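## Task

Pick up the carton marked C36 from the bench and set it down on the counter so it stays upright and untilted and rests there without the robot holding it; every other carton on the bench must be left exactly as it was.

## Robot and tools

ROBOT. TidyBot++: a mobile base (0.54 m long, 0.50 m wide, 0.38 m high) on four powered casters carrying one seven-joint arm with a two-finger gripper. The shoulder sits 0.12 m ahead of the base centre and 0.68 m above the floor. Cameras: base_camera (fixed on the chassis, pinhole, 644x364) and wrist_camera (fisheye, 644x476, looking along the hand). The arm begins folded with the hand pointing down; folded, the hand reaches up to 0.08 m beyond the base front and the elbow can be as high as 1.15 m.

FRAMES. Base frame: origin on the floor below the base centre, x forward, y left, z up. hand_pose is reported in this frame and marks the point between the finger pads; its z axis runs out along the fingers and its y axis is the closing direction. The odometry frame is the base frame as it was when the scene began. Heading is positive to the left, range -3.142 to 3.142. base_tilt is in degrees, positive when leaning forward or right. Tilt and odometry carry a small fixed bias (about 1 degree) plus noise, and odometry drifts a few centimetres and degrees over many moves because wheel slip counts as travel.

execute_actions. Arguments: "actions", a list holding one action or none (empty list = just report state and images), and optional "cameras", a list of "base_camera", "wrist_camera" or "all" (omitted or null = all, [] = no images). An action may contain:
- "base": exactly one relative move, measured from where the base last reported itself: {"translate_m": d} straight, forward positive, -2 to 2 m; {"strafe_m": d} sideways, left positive, -2 to 2 m; {"rotate_rad": d} turn in place, counter-clockwise from above positive, -6.3 to 6.3 rad. These are offsets, not poses.
- "joints": one flat object for the single arm, keyed by name, each value an absolute target in radians: joint_1_rad (any angle; positive is clockwise from above, opposite to rotate_rad), joint_2_rad shoulder -2.249 to 2.249, joint_3_rad (any angle), joint_4_rad elbow -2.579 to 2.579, joint_5_rad (any angle), joint_6_rad wrist -2.099 to 2.099, joint_7_rad (any angle), plus gripper_pos 0 (open, pad gap about 85 mm) to 1 (closed), gap roughly 85 x (1 - gripper_pos) mm. Unlimited joints take the shorter way round, so rotate them in steps under half a turn. Tolerances: ±0.039 for joints 1-4, ±0.056 for 5-7, ±0.03 for the gripper. Joints left out keep their previous target.
- "speeds": optional caps for this action's base motion: translate_m and strafe_m 0.05 to 0.5 m/s, rotate_rad 0.1 to 1.57 rad/s (the maxima are the defaults).
A base move needing more than 8.667 s at its cap is refused, and no action may exceed 15 s. Any unknown key or out-of-range value refuses the whole call with no motion.

ARM GEOMETRY. With joint_1_rad = 0, joint_3_rad = 3.14 and joint_5_rad = 0 the arm moves in the vertical x-z plane. Tilt from vertical (forward positive): upper arm = joint_2_rad, forearm = joint_2_rad - joint_4_rad, hand = joint_2_rad - joint_4_rad - joint_6_rad. Lengths 0.42, 0.31, 0.31 m. Reach ahead of the shoulder is the sum of length x sin(tilt); height above it is the sum of length x cos(tilt). From 3.14, raising joint_3_rad swings a forward-bent forearm to the right; raising joint_5_rad swings a bent hand to the right. With the hand down, joint_7_rad positive turns it counter-clockwise from above, and at 1.57 the fingers open left-right. A downward hand reaches at most about 0.94 m above the floor, only near the base. Closed fingertips stick out about 20 mm past the hand point.

OTHER TOOLS. wait {"seconds": 0-10} commands nothing and returns state and images. zoom_image {"camera", "region": [x0, y0, x1, y1]} enlarges part of that camera's latest full image; region up to 504x504 px, origin top-left. read_manual returns only licence text. finished_scene {"scene": n} ends the current scene for good and reports success; call it only once the carton sits on the counter by itself, gripper open and clear.

RESULTS. base_status and joint_status: "done" (for the base, only that the wheels turned the commanded amount), "off_target" (stopped short, may still push), "contact_stop"/"time_out" (target dropped, holding position), "not_followed" with "joint command not followed" and a "cause:" line (self-collision check withheld the arm targets; gripper still acts). on_its_own lists uncommanded motion. motor_effort gives percent of maximum per motor, peak in brackets, noisy. Gripper at 1: "done" means empty hand, "off_target" means it is gripping something. Also watch for ARM HIT, torque warnings, MOTOR HOT, OVER-TEMPERATURE FAULT and limit_stop_at_motor_heat. The "pictures" line gives image order. If a result reports a stop, the remaining calls in that reply are skipped.

ACCURACY. Friction and load sag leave the hand 1-2 cm or more off; correct by sending each joint its last command plus (wanted angle minus read angle), but while holding never send a joint its read angle. hand_pose itself may be off; trust the cameras.

AVOID. Driving the base into obstacles (it keeps shoving), catching the arm on anything about 0.8 m or higher while driving (tip-over risk), pushing sideways on a raised hand, torque over 104.5 N m (joints 1-4) or 51.3 N m (5-7), which freezes the arm for 10 s, holding loads long enough to overheat, nudging neighbouring cartons, dropping or slamming the carton, or leaving it tilted. Loose objects may occasionally get a small push from outside; check before finishing.

Each tool is called after ">>>" in YAML: its name, and indented under it one key for each argument.

## Session

>>> execute_actions:
  actions: []

Scene clock: 0.00 s.
base_odometry: x=+0.000 y=+0.000 heading=+0.000 (m, m, rad; odometry frame)
base_tilt: forward=-0.4 right=-1.0 (deg)
base_status: not commanded
joint_positions: joint_1_rad=-0.033 joint_2_rad=-0.377 joint_3_rad=+3.133 joint_4_rad=-2.530 joint_5_rad=+0.003 joint_6_rad=-0.864 joint_7_rad=+1.588 gripper_pos=+0.000
joint_status: not commanded
motor_effort: joint_1_rad=-1 joint_2_rad=-1 joint_3_rad=+1 joint_4_rad=+13 joint_5_rad=+0 joint_6_rad=+0 joint_7_rad=+1 (%)
hand_pose: x=+0.2652 y=+0.0063 z=+0.5912 quat_wxyz=(+0.002, +0.998, +0.030, +0.062) (m; base frame)
pictures: base_camera, wrist_camera
Images, in order (width x height): base_camera 644x364, wrist_camera 644x476.

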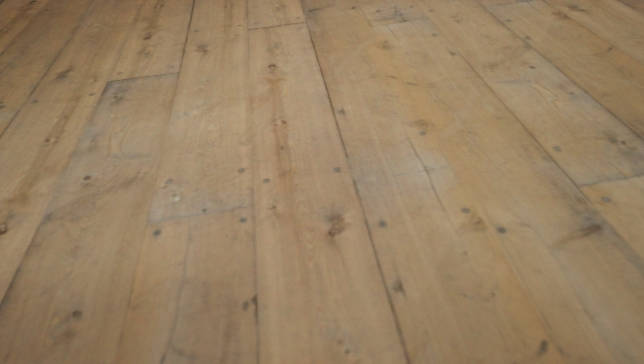

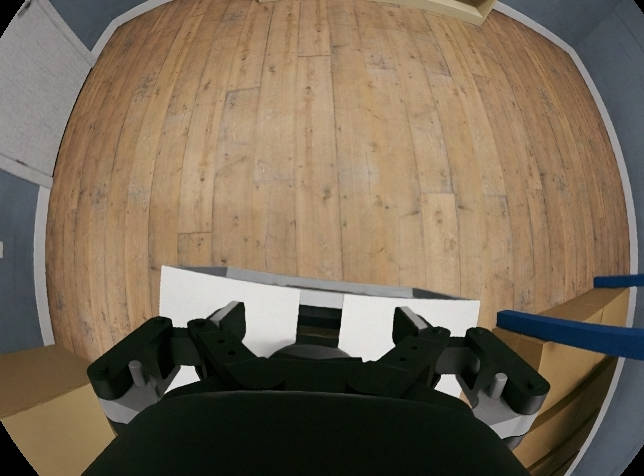

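>>> execute_actions:
  actions:
    - {"joints":{"joint_6_rad":0.35}}
  cameras: ["wrist_camera"]

>>> execute_actions:
  actions:
    - {"base":{"rotate_rad":-1.57}}
  cameras: ["wrist_camera"]

Scene clock: 7.33 s.
base_odometry: x=+0.000 y=+0.000 heading=+0.000 (m, m, rad; odometry frame)
base_tilt: forward=-0.3 right=-1.0 (deg)
base_status: not commanded
joint_positions: joint_1_rad=-0.033 joint_2_rad=-0.377 joint_3_rad=+3.133 joint_4_rad=-2.530 joint_5_rad=+0.003 joint_6_rad=+0.343 joint_7_rad=+1.588 gripper_pos=+0.000
joint_status: all done
motor_effort: joint_1_rad=+0(0) joint_2_rad=-7(7) joint_3_rad=+1(1) joint_4_rad=+22(21) joint_5_rad=+0(0) joint_6_rad=+9(8) joint_7_rad=+1(1) (%)
hand_pose: x=+0.5285 y=+0.0190 z=+0.8263 quat_wxyz=(-0.006, +0.786, +0.025, +0.618) (m; base frame)
pictures: wrist_camera
Images, in order (width x height): wrist_camera 644x476.

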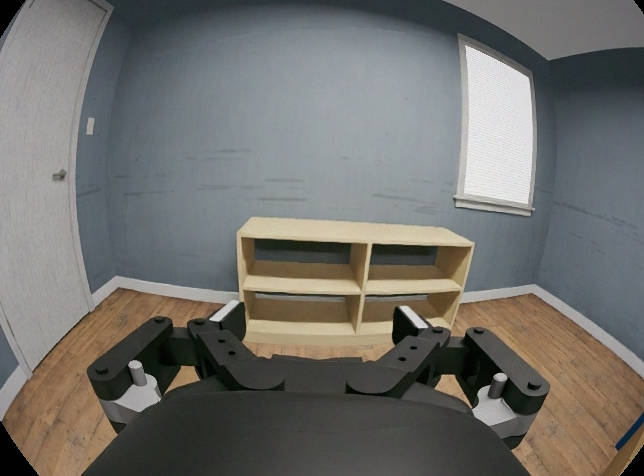

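Scene clock: 9.67 s.
base_odometry: x=+0.000 y=+0.000 heading=-1.569 (m, m, rad; odometry frame)
base_tilt: forward=-0.4 right=-1.0 (deg)
base_status: done
joint_positions: joint_1_rad=-0.033 joint_2_rad=-0.377 joint_3_rad=+3.133 joint_4_rad=-2.530 joint_5_rad=+0.003 joint_6_rad=+0.343 joint_7_rad=+1.588 gripper_pos=+0.000
joint_status: not commanded
motor_effort: joint_1_rad=+0(1) joint_2_rad=-7(8) joint_3_rad=+0(2) joint_4_rad=+22(22) joint_5_rad=+0(1) joint_6_rad=+9(9) joint_7_rad=+0(0) (%)
hand_pose: x=+0.5285 y=+0.0190 z=+0.8263 quat_wxyz=(-0.006, +0.786, +0.025, +0.618) (m; base frame)
pictures: wrist_camera
Images, in order (width x height): wrist_camera 644x476.

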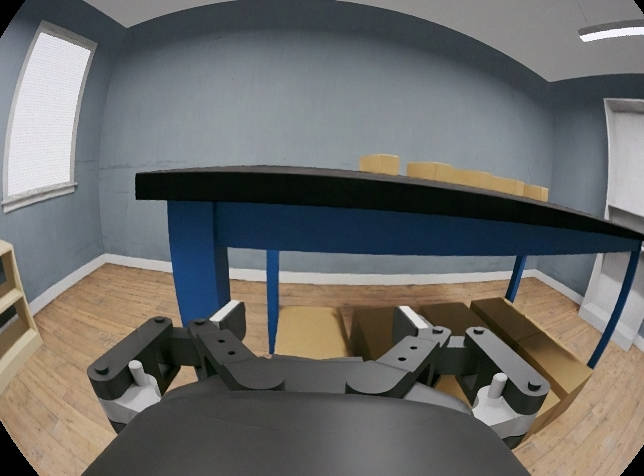

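>>> execute_actions:
  actions:
    - {"base":{"rotate_rad":-1.57}}
  cameras: ["wrist_camera"]

Scene clock: 18.80 s.
base_odometry: x=+0.000 y=+0.000 heading=-3.139 (m, m, rad; odometry frame)
base_tilt: forward=-0.4 right=-1.0 (deg)
base_status: done
joint_positions: joint_1_rad=-0.033 joint_2_rad=-0.377 joint_3_rad=+3.133 joint_4_rad=-2.530 joint_5_rad=+0.003 joint_6_rad=+0.343 joint_7_rad=+1.588 gripper_pos=+0.000
joint_status: not commanded
motor_effort: joint_1_rad=+0(0) joint_2_rad=-7(8) joint_3_rad=+1(2) joint_4_rad=+21(22) joint_5_rad=+0(1) joint_6_rad=+9(9) joint_7_rad=+1(0) (%)
hand_pose: x=+0.5285 y=+0.0190 z=+0.8263 quat_wxyz=(-0.006, +0.786, +0.025, +0.618) (m; base frame)
pictures: wrist_camera
Images, in order (width x height): wrist_camera 644x476.

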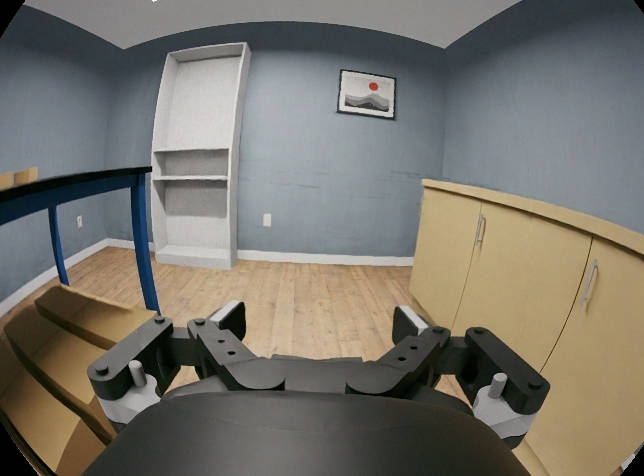

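>>> execute_actions:
  actions:
    - {"joints":{"joint_2_rad":-0.3,"joint_4_rad":-0.8,"joint_6_rad":-1.5}}
  cameras: []

>>> execute_actions:
  actions:
    - {"joints":{"joint_1_rad":-1.57},"base":{"translate_m":0.5}}
  cameras: ["wrist_camera"]

Scene clock: 25.73 s.
base_odometry: x=+0.000 y=+0.000 heading=-3.139 (m, m, rad; odometry frame)
base_tilt: forward=-0.3 right=-1.1 (deg)
base_status: not commanded
joint_positions: joint_1_rad=-0.033 joint_2_rad=-0.326 joint_3_rad=+3.133 joint_4_rad=-0.823 joint_5_rad=+0.003 joint_6_rad=-1.471 joint_7_rad=+1.588 gripper_pos=+0.000
joint_status: all done
motor_effort: joint_1_rad=+0(1) joint_2_rad=-1(11) joint_3_rad=+0(1) joint_4_rad=+14(25) joint_5_rad=+0(0) joint_6_rad=+9(9) joint_7_rad=+1(1) (%)
hand_pose: x=+0.4205 y=+0.0143 z=+1.2363 quat_wxyz=(-0.004, +0.832, +0.024, +0.554) (m; base frame)
pictures: none
No camera images: the call's "cameras" was empty. Leave "cameras" out to get every camera's image.

Scene clock: 28.50 s.
base_odometry: x=-0.500 y=-0.001 heading=-3.139 (m, m, rad; odometry frame)
base_tilt: forward=-0.3 right=-1.1 (deg)
base_status: done
joint_positions: joint_1_rad=-1.545 joint_2_rad=-0.305 joint_3_rad=+3.133 joint_4_rad=-0.821 joint_5_rad=+0.003 joint_6_rad=-1.472 joint_7_rad=+1.588 gripper_pos=+0.000
joint_status: all done
motor_effort: joint_1_rad=-1(1) joint_2_rad=-3(5) joint_3_rad=+0(2) joint_4_rad=+15(16) joint_5_rad=+0(1) joint_6_rad=+8(9) joint_7_rad=+0(0) (%)
hand_pose: x=+0.1226 y=+0.3131 z=+1.2305 quat_wxyz=(-0.377, +0.593, +0.593, +0.394) (m; base frame)
pictures: wrist_camera
Images, in order (width x height): wrist_camera 644x476.

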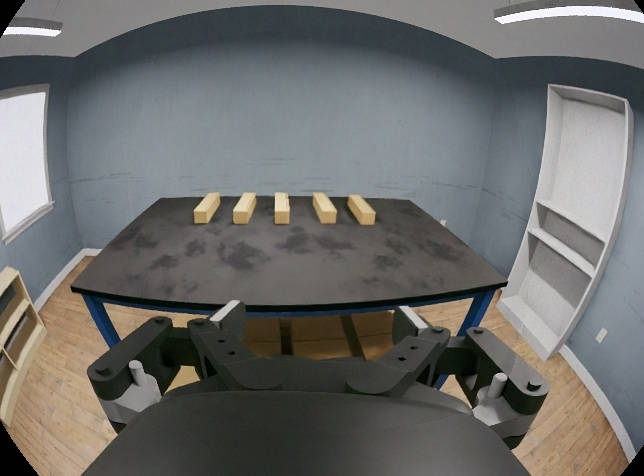

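>>> zoom_image:
  camera: "wrist_camera"
  region: [180, 170, 400, 250]

Region (180, 170, 400, 250) of wrist_camera's 644x476 image, scaled by 2.291; it fills the top 183 rows of this view, and the rest is white.

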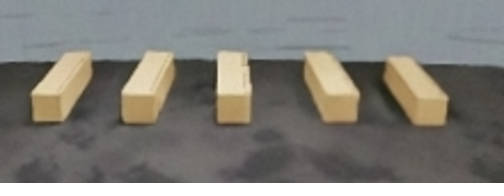

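>>> execute_actions:
  actions:
    - {"base":{"translate_m":-1.25}}

Scene clock: 51.60 s.
base_odometry: x=+0.750 y=+0.001 heading=-3.140 (m, m, rad; odometry frame)
base_tilt: forward=-0.4 right=-1.1 (deg)
base_status: done
joint_positions: joint_1_rad=-1.546 joint_2_rad=-0.305 joint_3_rad=+3.133 joint_4_rad=-0.821 joint_5_rad=+0.003 joint_6_rad=-1.472 joint_7_rad=+1.588 gripper_pos=+0.000
joint_status: not commanded
motor_effort: joint_1_rad=+0(0) joint_2_rad=-2(6) joint_3_rad=+1(3) joint_4_rad=+15(16) joint_5_rad=+0(1) joint_6_rad=+9(9) joint_7_rad=+0(1) (%)
hand_pose: x=+0.1225 y=+0.3131 z=+1.2305 quat_wxyz=(-0.377, +0.593, +0.593, +0.394) (m; base frame)
pictures: base_camera, wrist_camera
Images, in order (width x height): base_camera 644x364, wrist_camera 644x476.

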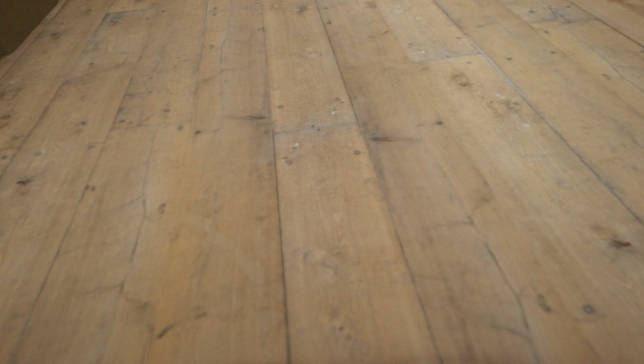

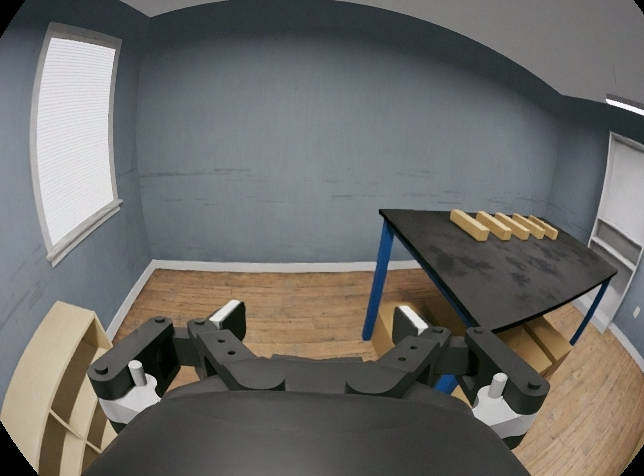

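>>> execute_actions:
  actions:
    - {"base":{"strafe_m":1.9},"joints":{"joint_1_rad":0.6}}

Scene clock: 62.20 s.
base_odometry: x=+0.754 y=-1.900 heading=-3.140 (m, m, rad; odometry frame)
base_tilt: forward=-0.3 right=-1.0 (deg)
base_status: done
joint_positions: joint_1_rad=+0.576 joint_2_rad=-0.306 joint_3_rad=+3.133 joint_4_rad=-0.820 joint_5_rad=+0.003 joint_6_rad=-1.473 joint_7_rad=+1.588 gripper_pos=+0.000
joint_status: all done
motor_effort: joint_1_rad=-1(0) joint_2_rad=-2(4) joint_3_rad=+1(2) joint_4_rad=+14(16) joint_5_rad=+0(1) joint_6_rad=+9(9) joint_7_rad=+0(1) (%)
hand_pose: x=+0.3834 y=-0.1666 z=+1.2308 quat_wxyz=(+0.160, +0.806, -0.228, +0.522) (m; base frame)
pictures: base_camera, wrist_camera
Images, in order (width x height): base_camera 644x364, wrist_camera 644x476.

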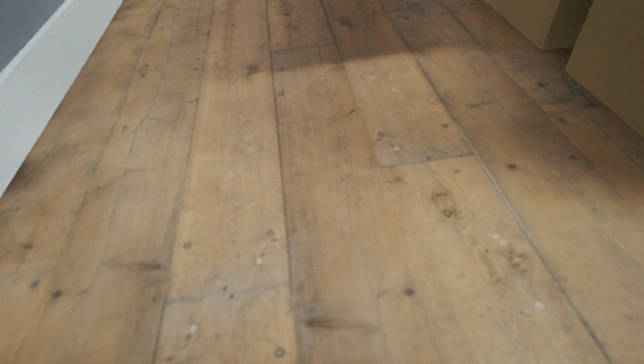

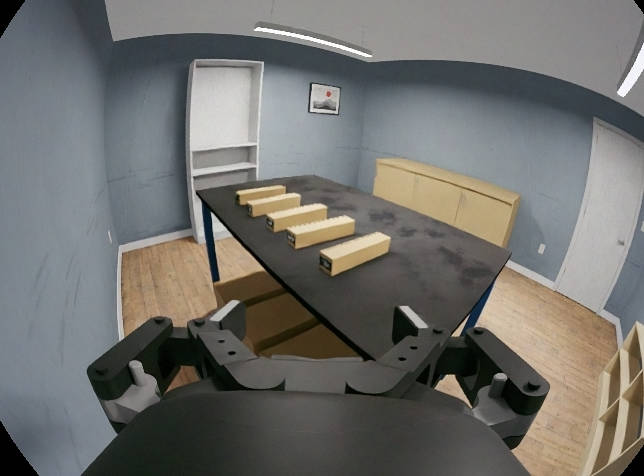

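>>> execute_actions:
  actions:
    - {"base":{"translate_m":1.1},"joints":{"joint_1_rad":1.57}}

>>> zoom_image:
  camera: "wrist_camera"
  region: [160, 200, 500, 330]

Scene clock: 70.70 s.
base_odometry: x=-0.346 y=-1.903 heading=-3.139 (m, m, rad; odometry frame)
base_tilt: forward=-0.3 right=-1.0 (deg)
base_status: done
joint_positions: joint_1_rad=+1.546 joint_2_rad=-0.306 joint_3_rad=+3.133 joint_4_rad=-0.820 joint_5_rad=+0.003 joint_6_rad=-1.473 joint_7_rad=+1.588 gripper_pos=+0.000
joint_status: all done
motor_effort: joint_1_rad=-1(1) joint_2_rad=-2(4) joint_3_rad=+0(2) joint_4_rad=+15(15) joint_5_rad=+0(1) joint_6_rad=+9(9) joint_7_rad=-1(0) (%)
hand_pose: x=+0.1310 y=-0.3122 z=+1.2309 quat_wxyz=(+0.385, +0.607, -0.578, +0.387) (m; base frame)
pictures: base_camera, wrist_camera
Images, in order (width x height): base_camera 644x364, wrist_camera 644x476.

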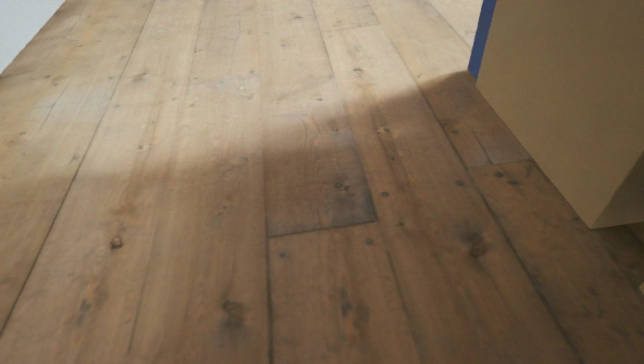

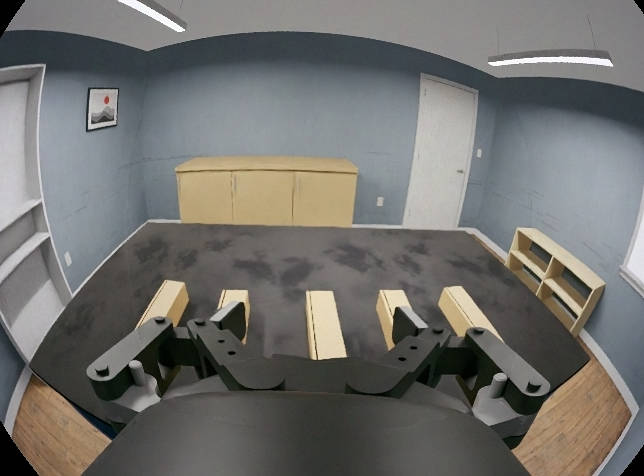

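Region (160, 200, 500, 330) of wrist_camera's 644x476 image, scaled by 1.482; it fills the top 193 rows of this view, and the rest is white.

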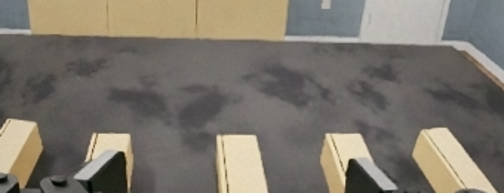

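>>> execute_actions:
  actions:
    - {"joints":{"joint_7_rad":3.3,"joint_6_rad":-1.8}}
  cameras: ["wrist_camera"]

Scene clock: 81.30 s.
base_odometry: x=-0.346 y=-1.903 heading=-3.139 (m, m, rad; odometry frame)
base_tilt: forward=-0.3 right=-1.1 (deg)
base_status: not commanded
joint_positions: joint_1_rad=+1.546 joint_2_rad=-0.306 joint_3_rad=+3.133 joint_4_rad=-0.820 joint_5_rad=+0.003 joint_6_rad=-1.773 joint_7_rad=+3.285 gripper_pos=+0.000
joint_status: all done
motor_effort: joint_1_rad=+0(1) joint_2_rad=-1(2) joint_3_rad=+0(1) joint_4_rad=+14(14) joint_5_rad=+0(0) joint_6_rad=+7(9) joint_7_rad=+0(0) (%)
hand_pose: x=+0.1292 y=-0.2623 z=+1.1523 quat_wxyz=(+0.414, +0.907, +0.080, -0.025) (m; base frame)
pictures: wrist_camera
Images, in order (width x height): wrist_camera 644x476.

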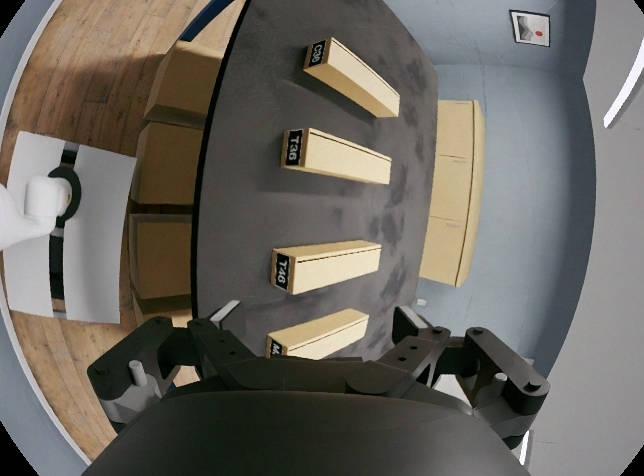

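>>> zoom_image:
  camera: "wrist_camera"
  region: [240, 20, 420, 370]

Region (240, 20, 420, 370) of wrist_camera's 644x476 image, scaled by 1.440; it fills the left 259 columns of this view, and the rest is white.

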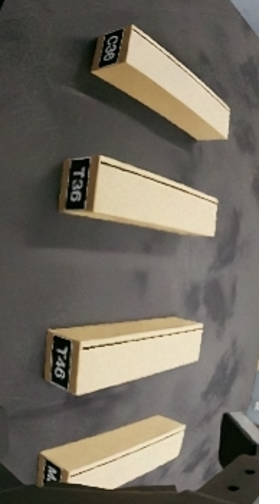

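>>> execute_actions:
  actions:
    - {"base":{"translate_m":0.4},"joints":{"joint_7_rad":1.57,"joint_6_rad":-2.05,"joint_2_rad":-0.1}}

Scene clock: 102.30 s.
base_odometry: x=-0.744 y=-1.904 heading=-3.137 (m, m, rad; odometry frame)
base_tilt: forward=-0.4 right=-1.1 (deg)
base_status: translate_m time_out (by the wheels' count: +0.398 of +0.400)
joint_positions: joint_1_rad=+1.547 joint_2_rad=-0.118 joint_3_rad=+3.133 joint_4_rad=-0.820 joint_5_rad=+0.003 joint_6_rad=-2.021 joint_7_rad=+1.585 gripper_pos=+0.000
joint_status: all done
motor_effort: joint_1_rad=+0(2) joint_2_rad=-11(13) joint_3_rad=+1(2) joint_4_rad=+15(16) joint_5_rad=+0(1) joint_6_rad=+4(7) joint_7_rad=+0(0) (%)
hand_pose: x=+0.1289 y=-0.2798 z=+1.0552 quat_wxyz=(+0.147, +0.707, -0.676, +0.147) (m; base frame)
pictures: base_camera, wrist_camera
Images, in order (width x height): base_camera 644x364, wrist_camera 644x476.

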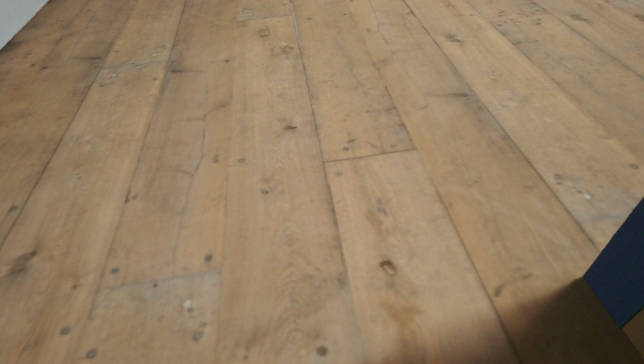

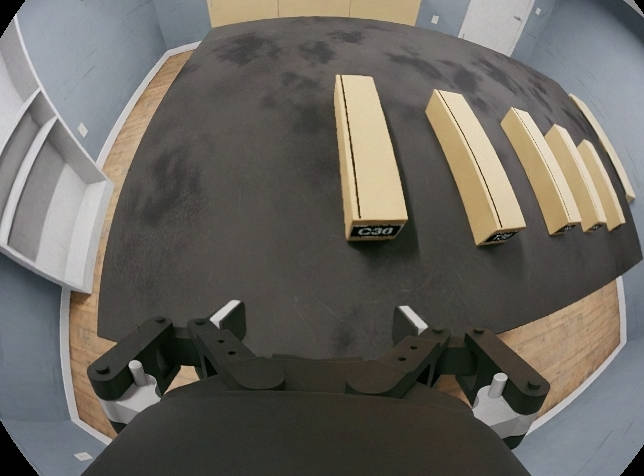

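>>> execute_actions:
  actions:
    - {"base":{"strafe_m":0.06}}
  cameras: []

>>> execute_actions:
  actions:
    - {"base":{"translate_m":-0.055},"joints":{"joint_1_rad":1.595,"joint_2_rad":0.1,"joint_4_rad":-0.9,"joint_6_rad":-1.5,"joint_7_rad":1.56}}

Scene clock: 132.70 s.
base_odometry: x=-0.744 y=-1.964 heading=-3.137 (m, m, rad; odometry frame)
base_tilt: forward=-0.4 right=-1.0 (deg)
base_status: done
joint_positions: joint_1_rad=+1.547 joint_2_rad=-0.112 joint_3_rad=+3.133 joint_4_rad=-0.819 joint_5_rad=+0.003 joint_6_rad=-2.023 joint_7_rad=+1.585 gripper_pos=+0.000
joint_status: not commanded
motor_effort: joint_1_rad=-1(0) joint_2_rad=-10(13) joint_3_rad=+0(0) joint_4_rad=+15(15) joint_5_rad=+0(0) joint_6_rad=+4(5) joint_7_rad=+1(1) (%)
hand_pose: x=+0.1289 y=-0.2815 z=+1.0534 quat_wxyz=(+0.144, +0.708, -0.677, +0.144) (m; base frame)
pictures: none
No camera images: the call's "cameras" was empty. Leave "cameras" out to get every camera's image.

Scene clock: 133.93 s.
base_odometry: x=-0.688 y=-1.964 heading=-3.137 (m, m, rad; odometry frame)
base_tilt: forward=-0.3 right=-1.1 (deg)
base_status: done
joint_positions: joint_1_rad=+1.572 joint_2_rad=+0.107 joint_3_rad=+3.133 joint_4_rad=-0.884 joint_5_rad=+0.003 joint_6_rad=-1.520 joint_7_rad=+1.585 gripper_pos=+0.000
joint_status: all done
motor_effort: joint_1_rad=+1(2) joint_2_rad=-22(29) joint_3_rad=+0(2) joint_4_rad=+19(21) joint_5_rad=+0(1) joint_6_rad=+6(7) joint_7_rad=+0(1) (%)
hand_pose: x=+0.1226 y=-0.4913 z=+1.0209 quat_wxyz=(+0.221, +0.679, -0.665, +0.218) (m; base frame)
pictures: base_camera, wrist_camera
Images, in order (width x height): base_camera 644x364, wrist_camera 644x476.

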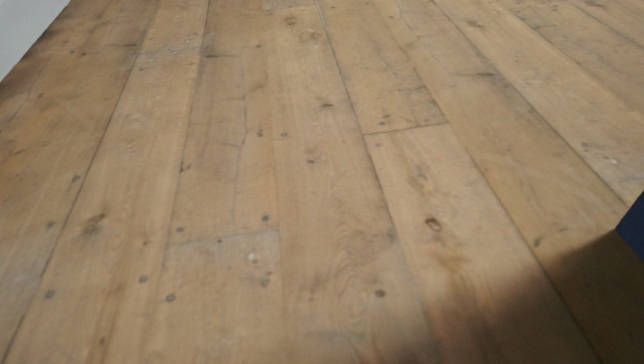

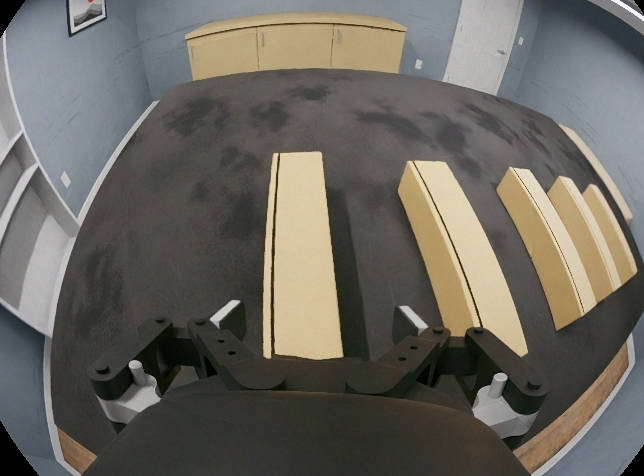

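>>> execute_actions:
  actions:
    - {"base":{"translate_m":0.013},"joints":{"joint_2_rad":0.22,"joint_4_rad":-1.03,"joint_6_rad":-1.27}}
  cameras: ["wrist_camera"]

Scene clock: 144.20 s.
base_odometry: x=-0.702 y=-1.964 heading=-3.137 (m, m, rad; odometry frame)
base_tilt: forward=-0.4 right=-1.0 (deg)
base_status: done
joint_positions: joint_1_rad=+1.577 joint_2_rad=+0.221 joint_3_rad=+3.133 joint_4_rad=-1.012 joint_5_rad=+0.003 joint_6_rad=-1.295 joint_7_rad=+1.585 gripper_pos=+0.000
joint_status: all done
motor_effort: joint_1_rad=+0(2) joint_2_rad=-30(34) joint_3_rad=+0(2) joint_4_rad=+21(23) joint_5_rad=+0(1) joint_6_rad=+6(6) joint_7_rad=+0(0) (%)
hand_pose: x=+0.1199 y=-0.5678 z=+0.9419 quat_wxyz=(+0.215, +0.679, -0.669, +0.212) (m; base frame)
pictures: wrist_camera
Images, in order (width x height): wrist_camera 644x476.

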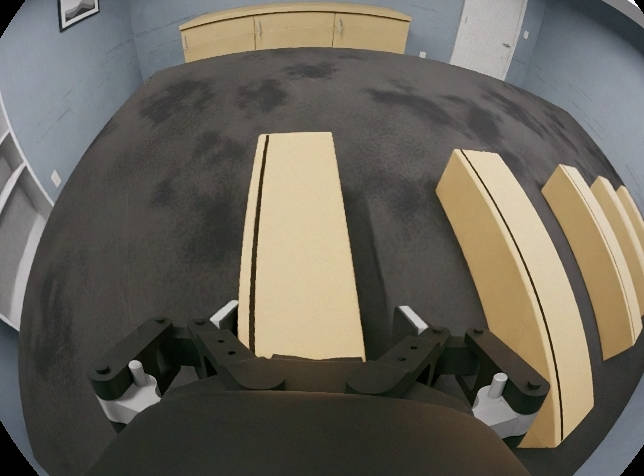

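>>> execute_actions:
  actions:
    - {"base":{"translate_m":0.012}}
  cameras: ["wrist_camera"]

>>> execute_actions:
  actions:
    - {"joints":{"joint_2_rad":0.275,"joint_4_rad":-1.085,"joint_6_rad":-1.17}}
  cameras: ["wrist_camera"]

Scene clock: 152.70 s.
base_odometry: x=-0.714 y=-1.964 heading=-3.137 (m, m, rad; odometry frame)
base_tilt: forward=-0.4 right=-1.0 (deg)
base_status: done
joint_positions: joint_1_rad=+1.581 joint_2_rad=+0.221 joint_3_rad=+3.133 joint_4_rad=-1.012 joint_5_rad=+0.003 joint_6_rad=-1.295 joint_7_rad=+1.585 gripper_pos=+0.000
joint_status: not commanded
motor_effort: joint_1_rad=-1(2) joint_2_rad=-29(30) joint_3_rad=+0(2) joint_4_rad=+21(22) joint_5_rad=+0(1) joint_6_rad=+5(6) joint_7_rad=+1(1) (%)
hand_pose: x=+0.1178 y=-0.5678 z=+0.9419 quat_wxyz=(+0.216, +0.678, -0.670, +0.211) (m; base frame)
pictures: wrist_camera
Images, in order (width x height): wrist_camera 644x476.

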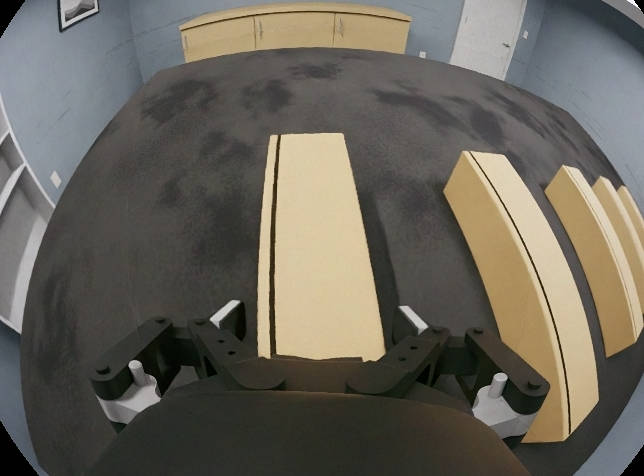

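Scene clock: 153.47 s.
base_odometry: x=-0.714 y=-1.964 heading=-3.137 (m, m, rad; odometry frame)
base_tilt: forward=-0.4 right=-1.0 (deg)
base_status: not commanded
joint_positions: joint_1_rad=+1.581 joint_2_rad=+0.242 joint_3_rad=+3.133 joint_4_rad=-1.055 joint_5_rad=+0.003 joint_6_rad=-1.187 joint_7_rad=+1.585 gripper_pos=+0.000
joint_status: all done
motor_effort: joint_1_rad=+0(2) joint_2_rad=-27(31) joint_3_rad=+0(1) joint_4_rad=+18(22) joint_5_rad=+0(1) joint_6_rad=+4(6) joint_7_rad=+1(1) (%)
hand_pose: x=+0.1178 y=-0.5935 z=+0.9287 quat_wxyz=(+0.230, +0.673, -0.665, +0.226) (m; base frame)
pictures: wrist_camera
Images, in order (width x height): wrist_camera 644x476.

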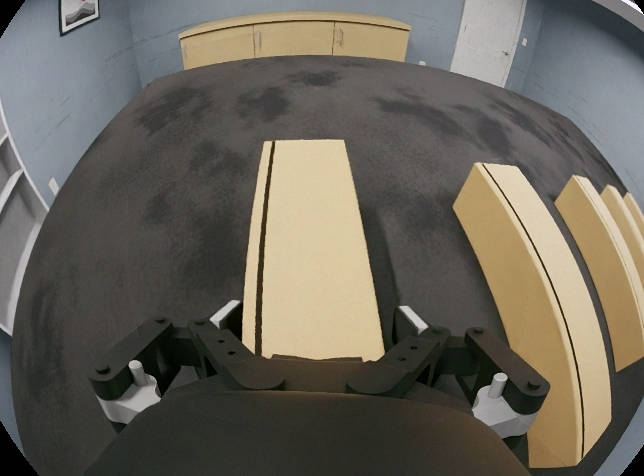

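>>> execute_actions:
  actions:
    - {"joints":{"joint_2_rad":0.31,"joint_4_rad":-1.1}}
  cameras: ["wrist_camera"]

Scene clock: 156.60 s.
base_odometry: x=-0.714 y=-1.964 heading=-3.137 (m, m, rad; odometry frame)
base_tilt: forward=-0.4 right=-1.0 (deg)
base_status: not commanded
joint_positions: joint_1_rad=+1.581 joint_2_rad=+0.243 joint_3_rad=+3.133 joint_4_rad=-1.055 joint_5_rad=+0.003 joint_6_rad=-1.187 joint_7_rad=+1.585 gripper_pos=+0.000
joint_status: joint_2_rad off_target (ended at +0.243, target +0.310); joint_4_rad off_target (ended at -1.055, target -1.100)
motor_effort: joint_1_rad=-1(0) joint_2_rad=-21(26) joint_3_rad=+0(0) joint_4_rad=+15(18) joint_5_rad=+0(1) joint_6_rad=+4(4) joint_7_rad=+0(0) (%)
hand_pose: x=+0.1178 y=-0.5939 z=+0.9279 quat_wxyz=(+0.230, +0.673, -0.665, +0.225) (m; base frame)
pictures: wrist_camera
Images, in order (width x height): wrist_camera 644x476.

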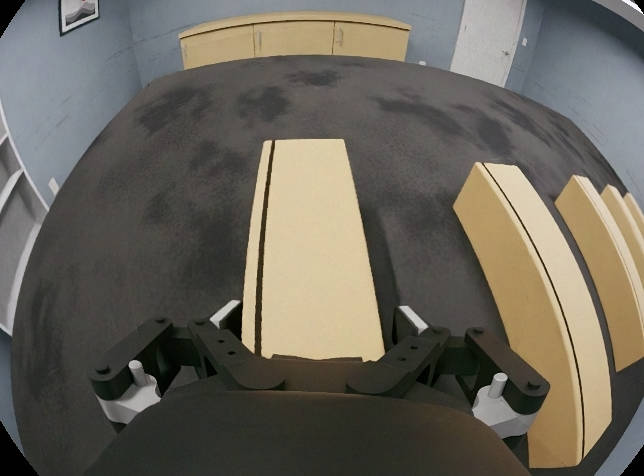

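>>> execute_actions:
  actions:
    - {"joints":{"joint_2_rad":0.225,"joint_4_rad":-1.04,"gripper_pos":1}}
  cameras: ["wrist_camera"]

Scene clock: 160.57 s.
base_odometry: x=-0.714 y=-1.964 heading=-3.137 (m, m, rad; odometry frame)
base_tilt: forward=-0.4 right=-1.0 (deg)
base_status: not commanded
joint_positions: joint_1_rad=+1.581 joint_2_rad=+0.234 joint_3_rad=+3.133 joint_4_rad=-1.049 joint_5_rad=+0.003 joint_6_rad=-1.176 joint_7_rad=+1.585 gripper_pos=+0.343
joint_status: gripper_pos off_target (ended at +0.343, target +1.000); the others done
motor_effort: joint_1_rad=-1(1) joint_2_rad=-30(30) joint_3_rad=+0(1) joint_4_rad=+21(20) joint_5_rad=+0(2) joint_6_rad=+6(6) joint_7_rad=+0(0) (%)
hand_pose: x=+0.1178 y=-0.5952 z=+0.9392 quat_wxyz=(+0.239, +0.670, -0.662, +0.234) (m; base frame)
pictures: wrist_camera
Images, in order (width x height): wrist_camera 644x476.

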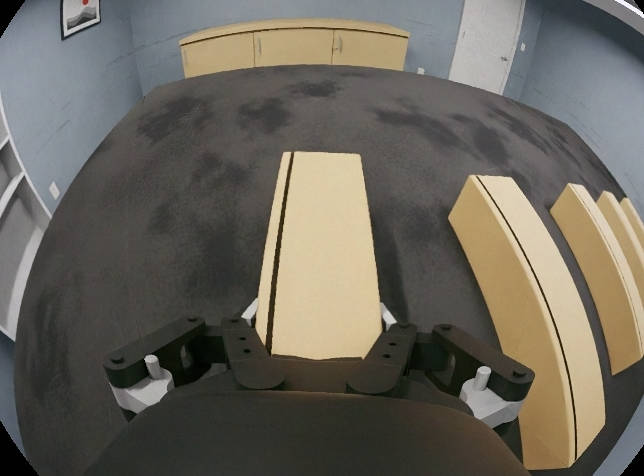

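>>> execute_actions:
  actions:
    - {"joints":{"joint_2_rad":0.05,"joint_6_rad":-1.34},"speeds":{}}

action 0: "speeds" must be an object that gives a speed for at least one key that is commanded beside it, as in {"translate_m": 0.5}; or leave "speeds" out

>>> execute_actions:
  actions:
    - {"joints":{"joint_2_rad":0.05,"joint_6_rad":-1.34}}

Scene clock: 171.03 s.
base_odometry: x=-0.714 y=-1.964 heading=-3.137 (m, m, rad; odometry frame)
base_tilt: forward=-0.4 right=-1.0 (deg)
base_status: not commanded
joint_positions: joint_1_rad=+1.581 joint_2_rad=+0.051 joint_3_rad=+3.133 joint_4_rad=-1.049 joint_5_rad=+0.003 joint_6_rad=-1.315 joint_7_rad=+1.585 gripper_pos=+0.343
joint_status: all done
motor_effort: joint_1_rad=+0(0) joint_2_rad=-22(34) joint_3_rad=+0(0) joint_4_rad=+21(23) joint_5_rad=+0(0) joint_6_rad=+7(7) joint_7_rad=+0(0) (%)
hand_pose: x=+0.1184 y=-0.5086 z=+1.0120 quat_wxyz=(+0.254, +0.665, -0.657, +0.248) (m; base frame)
pictures: base_camera, wrist_camera
Images, in order (width x height): base_camera 644x364, wrist_camera 644x476.

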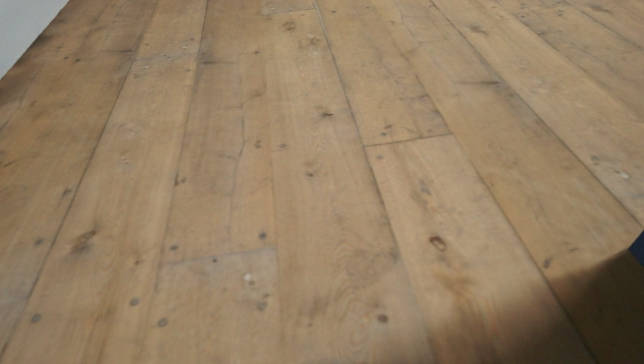

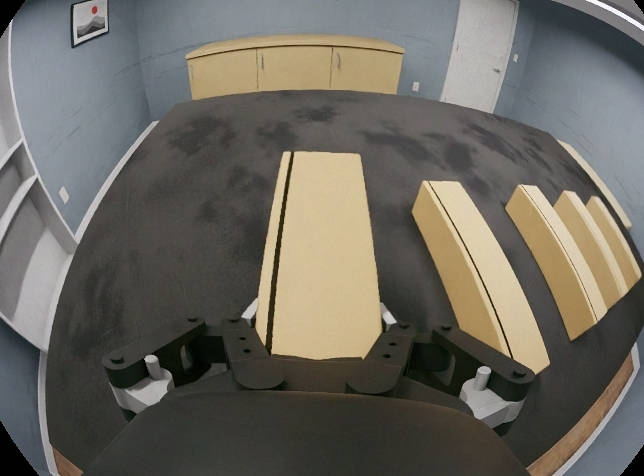

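>>> execute_actions:
  actions:
    - {"base":{"translate_m":0.9},"joints":{"joint_2_rad":-0.1,"joint_6_rad":-1.49}}

Scene clock: 181.57 s.
base_odometry: x=-1.614 y=-1.968 heading=-3.137 (m, m, rad; odometry frame)
base_tilt: forward=-0.3 right=-1.1 (deg)
base_status: done
joint_positions: joint_1_rad=+1.582 joint_2_rad=-0.096 joint_3_rad=+3.133 joint_4_rad=-1.049 joint_5_rad=+0.003 joint_6_rad=-1.466 joint_7_rad=+1.585 gripper_pos=+0.343
joint_status: all done
motor_effort: joint_1_rad=+0(2) joint_2_rad=-15(25) joint_3_rad=+0(2) joint_4_rad=+20(22) joint_5_rad=+0(1) joint_6_rad=+7(7) joint_7_rad=+1(0) (%)
hand_pose: x=+0.1186 y=-0.4219 z=+1.0493 quat_wxyz=(+0.254, +0.665, -0.658, +0.247) (m; base frame)
pictures: base_camera, wrist_camera
Images, in order (width x height): base_camera 644x364, wrist_camera 644x476.

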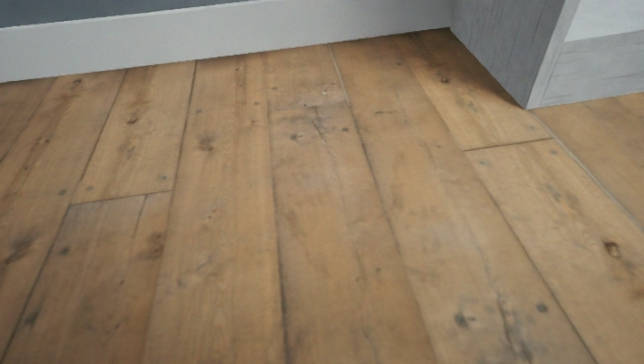

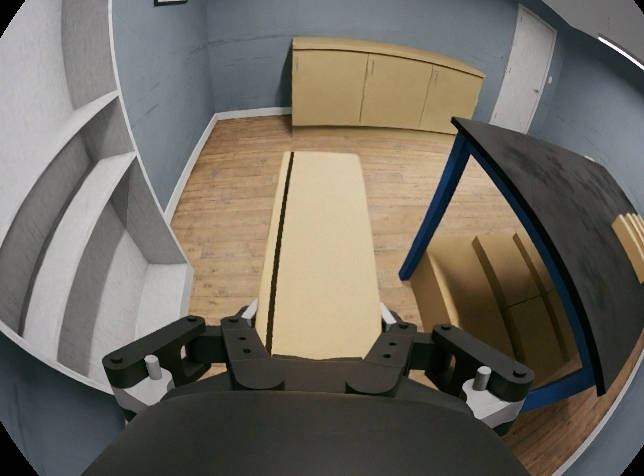

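>>> execute_actions:
  actions:
    - {"base":{"strafe_m":-1.9}}

Scene clock: 191.17 s.
base_odometry: x=-1.624 y=-0.068 heading=-3.136 (m, m, rad; odometry frame)
base_tilt: forward=-0.4 right=-1.0 (deg)
base_status: done
joint_positions: joint_1_rad=+1.582 joint_2_rad=-0.096 joint_3_rad=+3.133 joint_4_rad=-1.049 joint_5_rad=+0.003 joint_6_rad=-1.468 joint_7_rad=+1.585 gripper_pos=+0.343
joint_status: not commanded
motor_effort: joint_1_rad=+0(1) joint_2_rad=-16(20) joint_3_rad=+0(1) joint_4_rad=+20(21) joint_5_rad=+0(0) joint_6_rad=+7(7) joint_7_rad=+0(0) (%)
hand_pose: x=+0.1186 y=-0.4214 z=+1.0488 quat_wxyz=(+0.253, +0.665, -0.658, +0.246) (m; base frame)
pictures: base_camera, wrist_camera
Images, in order (width x height): base_camera 644x364, wrist_camera 644x476.

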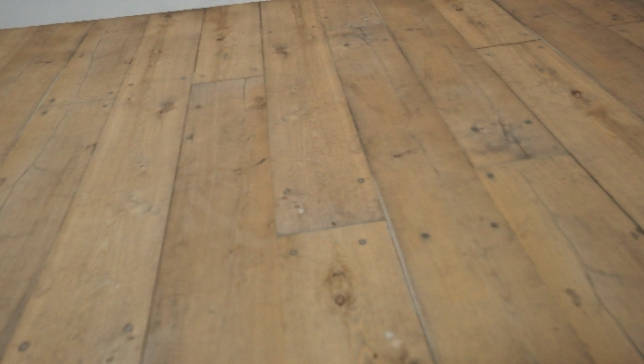

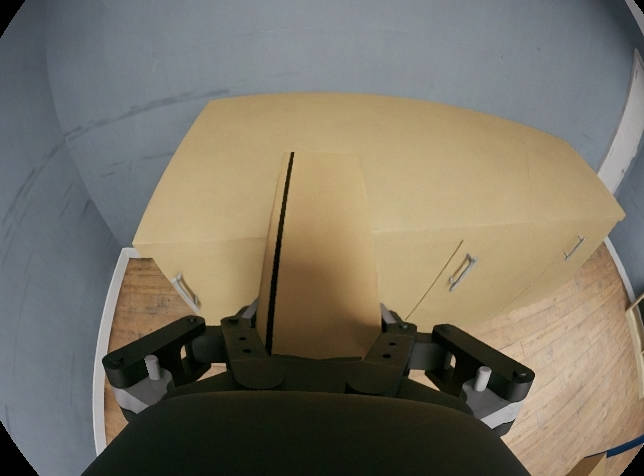

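>>> execute_actions:
  actions:
    - {"base":{"translate_m":-0.55}}
  cameras: []

>>> execute_actions:
  actions:
    - {"base":{"strafe_m":-0.2}}

Scene clock: 204.43 s.
base_odometry: x=-1.074 y=-0.065 heading=-3.136 (m, m, rad; odometry frame)
base_tilt: forward=-0.4 right=-1.0 (deg)
base_status: done
joint_positions: joint_1_rad=+1.582 joint_2_rad=-0.096 joint_3_rad=+3.133 joint_4_rad=-1.049 joint_5_rad=+0.003 joint_6_rad=-1.468 joint_7_rad=+1.585 gripper_pos=+0.343
joint_status: not commanded
motor_effort: joint_1_rad=+0(2) joint_2_rad=-16(17) joint_3_rad=+1(2) joint_4_rad=+20(20) joint_5_rad=+0(1) joint_6_rad=+7(7) joint_7_rad=+0(0) (%)
hand_pose: x=+0.1185 y=-0.4213 z=+1.0488 quat_wxyz=(+0.253, +0.665, -0.658, +0.246) (m; base frame)
pictures: none
No camera images: the call's "cameras" was empty. Leave "cameras" out to get every camera's image.

Scene clock: 206.07 s.
base_odometry: x=-1.075 y=+0.135 heading=-3.136 (m, m, rad; odometry frame)
base_tilt: forward=-0.4 right=-1.1 (deg)
base_status: done
joint_positions: joint_1_rad=+1.582 joint_2_rad=-0.091 joint_3_rad=+3.133 joint_4_rad=-1.049 joint_5_rad=+0.003 joint_6_rad=-1.469 joint_7_rad=+1.585 gripper_pos=+0.343
joint_status: not commanded
motor_effort: joint_1_rad=-1(0) joint_2_rad=-16(21) joint_3_rad=+0(0) joint_4_rad=+20(21) joint_5_rad=+0(0) joint_6_rad=+7(7) joint_7_rad=+0(1) (%)
hand_pose: x=+0.1185 y=-0.4229 z=+1.0466 quat_wxyz=(+0.251, +0.666, -0.659, +0.244) (m; base frame)
pictures: base_camera, wrist_camera
Images, in order (width x height): base_camera 644x364, wrist_camera 644x476.

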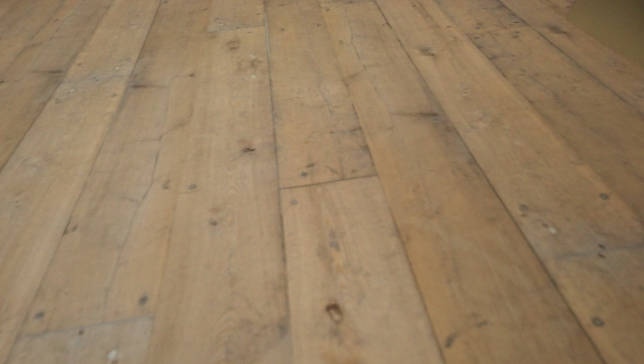

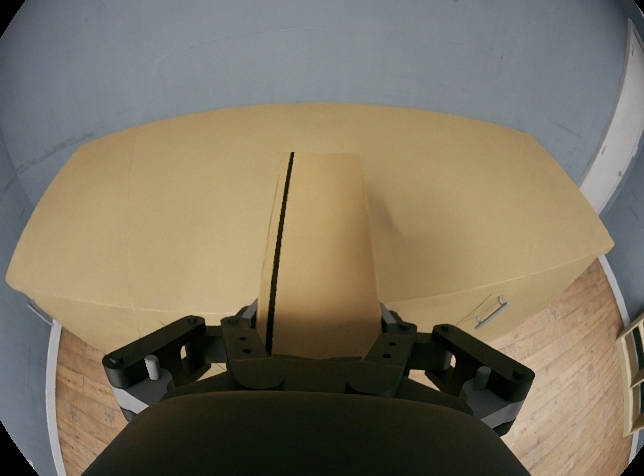

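>>> execute_actions:
  actions:
    - {"base":{"strafe_m":-0.15}}
  cameras: []

>>> execute_actions:
  actions:
    - {"joints":{"joint_2_rad":0.12,"joint_4_rad":-1.33,"joint_6_rad":-1.0}}

Scene clock: 217.13 s.
base_odometry: x=-1.076 y=+0.285 heading=-3.137 (m, m, rad; odometry frame)
base_tilt: forward=-0.3 right=-1.0 (deg)
base_status: done
joint_positions: joint_1_rad=+1.582 joint_2_rad=-0.090 joint_3_rad=+3.133 joint_4_rad=-1.049 joint_5_rad=+0.003 joint_6_rad=-1.469 joint_7_rad=+1.585 gripper_pos=+0.343
joint_status: not commanded
motor_effort: joint_1_rad=-1(0) joint_2_rad=-17(21) joint_3_rad=+0(1) joint_4_rad=+20(21) joint_5_rad=+0(0) joint_6_rad=+7(7) joint_7_rad=+1(1) (%)
hand_pose: x=+0.1185 y=-0.4232 z=+1.0460 quat_wxyz=(+0.250, +0.666, -0.659, +0.243) (m; base frame)
pictures: none
No camera images: the call's "cameras" was empty. Leave "cameras" out to get every camera's image.

Scene clock: 219.07 s.
base_odometry: x=-1.076 y=+0.285 heading=-3.137 (m, m, rad; odometry frame)
base_tilt: forward=-0.4 right=-1.1 (deg)
base_status: not commanded
joint_positions: joint_1_rad=+1.582 joint_2_rad=+0.074 joint_3_rad=+3.133 joint_4_rad=-1.287 joint_5_rad=+0.003 joint_6_rad=-1.013 joint_7_rad=+1.585 gripper_pos=+0.343
joint_status: joint_2_rad off_target (ended at +0.074, target +0.120); joint_4_rad off_target (ended at -1.287, target -1.330); the others done
motor_effort: joint_1_rad=-1(1) joint_2_rad=-17(28) joint_3_rad=+0(1) joint_4_rad=+16(23) joint_5_rad=+0(1) joint_6_rad=+5(7) joint_7_rad=+0(1) (%)
hand_pose: x=+0.1179 y=-0.5547 z=+0.9432 quat_wxyz=(+0.268, +0.659, -0.652, +0.262) (m; base frame)
pictures: base_camera, wrist_camera
Images, in order (width x height): base_camera 644x364, wrist_camera 644x476.

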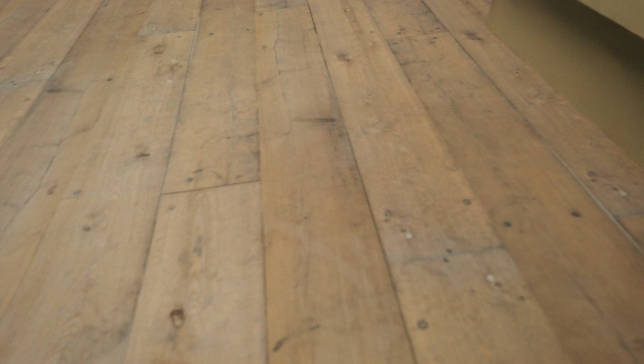

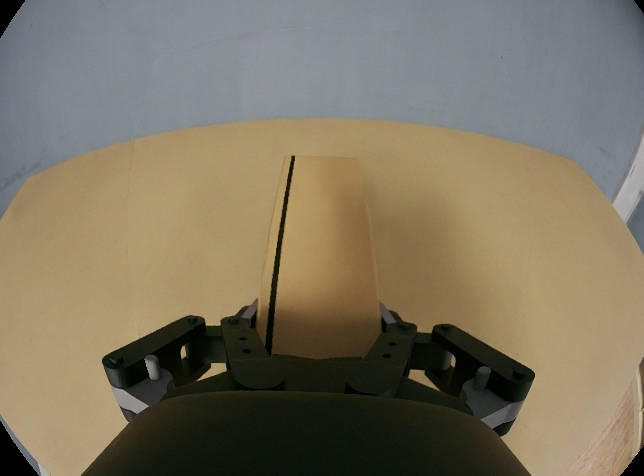

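>>> execute_actions:
  actions:
    - {"joints":{"joint_2_rad":0.05,"joint_4_rad":-1.28,"joint_6_rad":-1.12}}
  cameras: ["wrist_camera"]

>>> execute_actions:
  actions:
    - {"joints":{"gripper_pos":0}}
  cameras: ["wrist_camera"]

Scene clock: 225.67 s.
base_odometry: x=-1.076 y=+0.285 heading=-3.137 (m, m, rad; odometry frame)
base_tilt: forward=-0.3 right=-1.0 (deg)
base_status: not commanded
joint_positions: joint_1_rad=+1.582 joint_2_rad=+0.060 joint_3_rad=+3.133 joint_4_rad=-1.284 joint_5_rad=+0.003 joint_6_rad=-1.085 joint_7_rad=+1.585 gripper_pos=+0.343
joint_status: all done
motor_effort: joint_1_rad=+0(0) joint_2_rad=-21(23) joint_3_rad=+0(0) joint_4_rad=+19(20) joint_5_rad=+0(0) joint_6_rad=+5(6) joint_7_rad=+1(1) (%)
hand_pose: x=+0.1179 y=-0.5352 z=+0.9369 quat_wxyz=(+0.250, +0.667, -0.659, +0.244) (m; base frame)
pictures: wrist_camera
Images, in order (width x height): wrist_camera 644x476.

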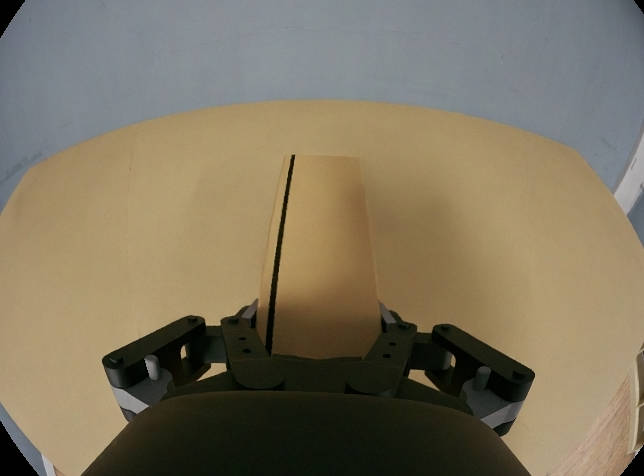

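Scene clock: 226.77 s.
base_odometry: x=-1.076 y=+0.285 heading=-3.137 (m, m, rad; odometry frame)
base_tilt: forward=-0.3 right=-1.0 (deg)
base_status: not commanded
joint_positions: joint_1_rad=+1.582 joint_2_rad=+0.060 joint_3_rad=+3.133 joint_4_rad=-1.284 joint_5_rad=+0.003 joint_6_rad=-1.090 joint_7_rad=+1.585 gripper_pos=+0.000
joint_status: all done
motor_effort: joint_1_rad=+0(0) joint_2_rad=-24(25) joint_3_rad=+0(0) joint_4_rad=+22(22) joint_5_rad=+0(0) joint_6_rad=+6(7) joint_7_rad=+0(1) (%)
hand_pose: x=+0.1179 y=-0.5341 z=+0.9359 quat_wxyz=(+0.248, +0.667, -0.659, +0.242) (m; base frame)
pictures: wrist_camera
Images, in order (width x height): wrist_camera 644x476.

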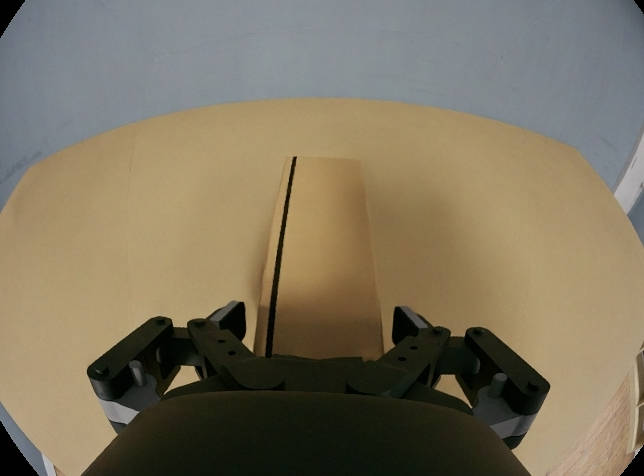

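Lift away and check.

>>> execute_actions:
  actions:
    - {"joints":{"joint_2_rad":-0.2,"joint_4_rad":-1.2,"joint_6_rad":-1.6}}
  cameras: ["wrist_camera"]

Scene clock: 230.23 s.
base_odometry: x=-1.076 y=+0.285 heading=-3.137 (m, m, rad; odometry frame)
base_tilt: forward=-0.4 right=-1.0 (deg)
base_status: not commanded
joint_positions: joint_1_rad=+1.582 joint_2_rad=-0.204 joint_3_rad=+3.133 joint_4_rad=-1.219 joint_5_rad=+0.003 joint_6_rad=-1.577 joint_7_rad=+1.585 gripper_pos=+0.000
joint_status: all done
motor_effort: joint_1_rad=+0(1) joint_2_rad=-10(27) joint_3_rad=+0(0) joint_4_rad=+19(23) joint_5_rad=+0(0) joint_6_rad=+5(6) joint_7_rad=+0(1) (%)
hand_pose: x=+0.1189 y=-0.3443 z=+0.9943 quat_wxyz=(+0.195, +0.684, -0.677, +0.189) (m; base frame)
pictures: wrist_camera
Images, in order (width x height): wrist_camera 644x476.

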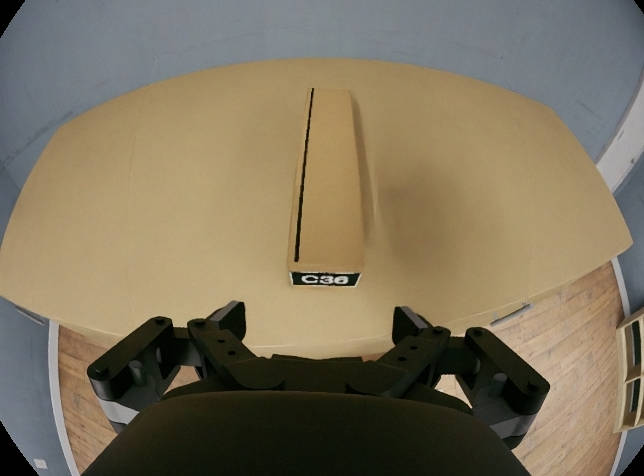

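>>> zoom_image:
  camera: "wrist_camera"
  region: [260, 240, 400, 310]

Region (260, 240, 400, 310) of wrist_camera's 644x476 image, scaled by 3.600.

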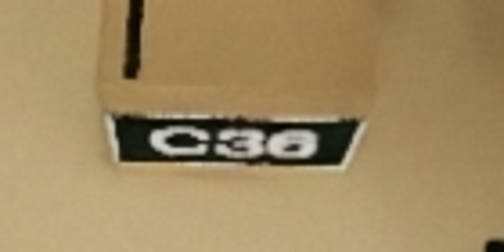

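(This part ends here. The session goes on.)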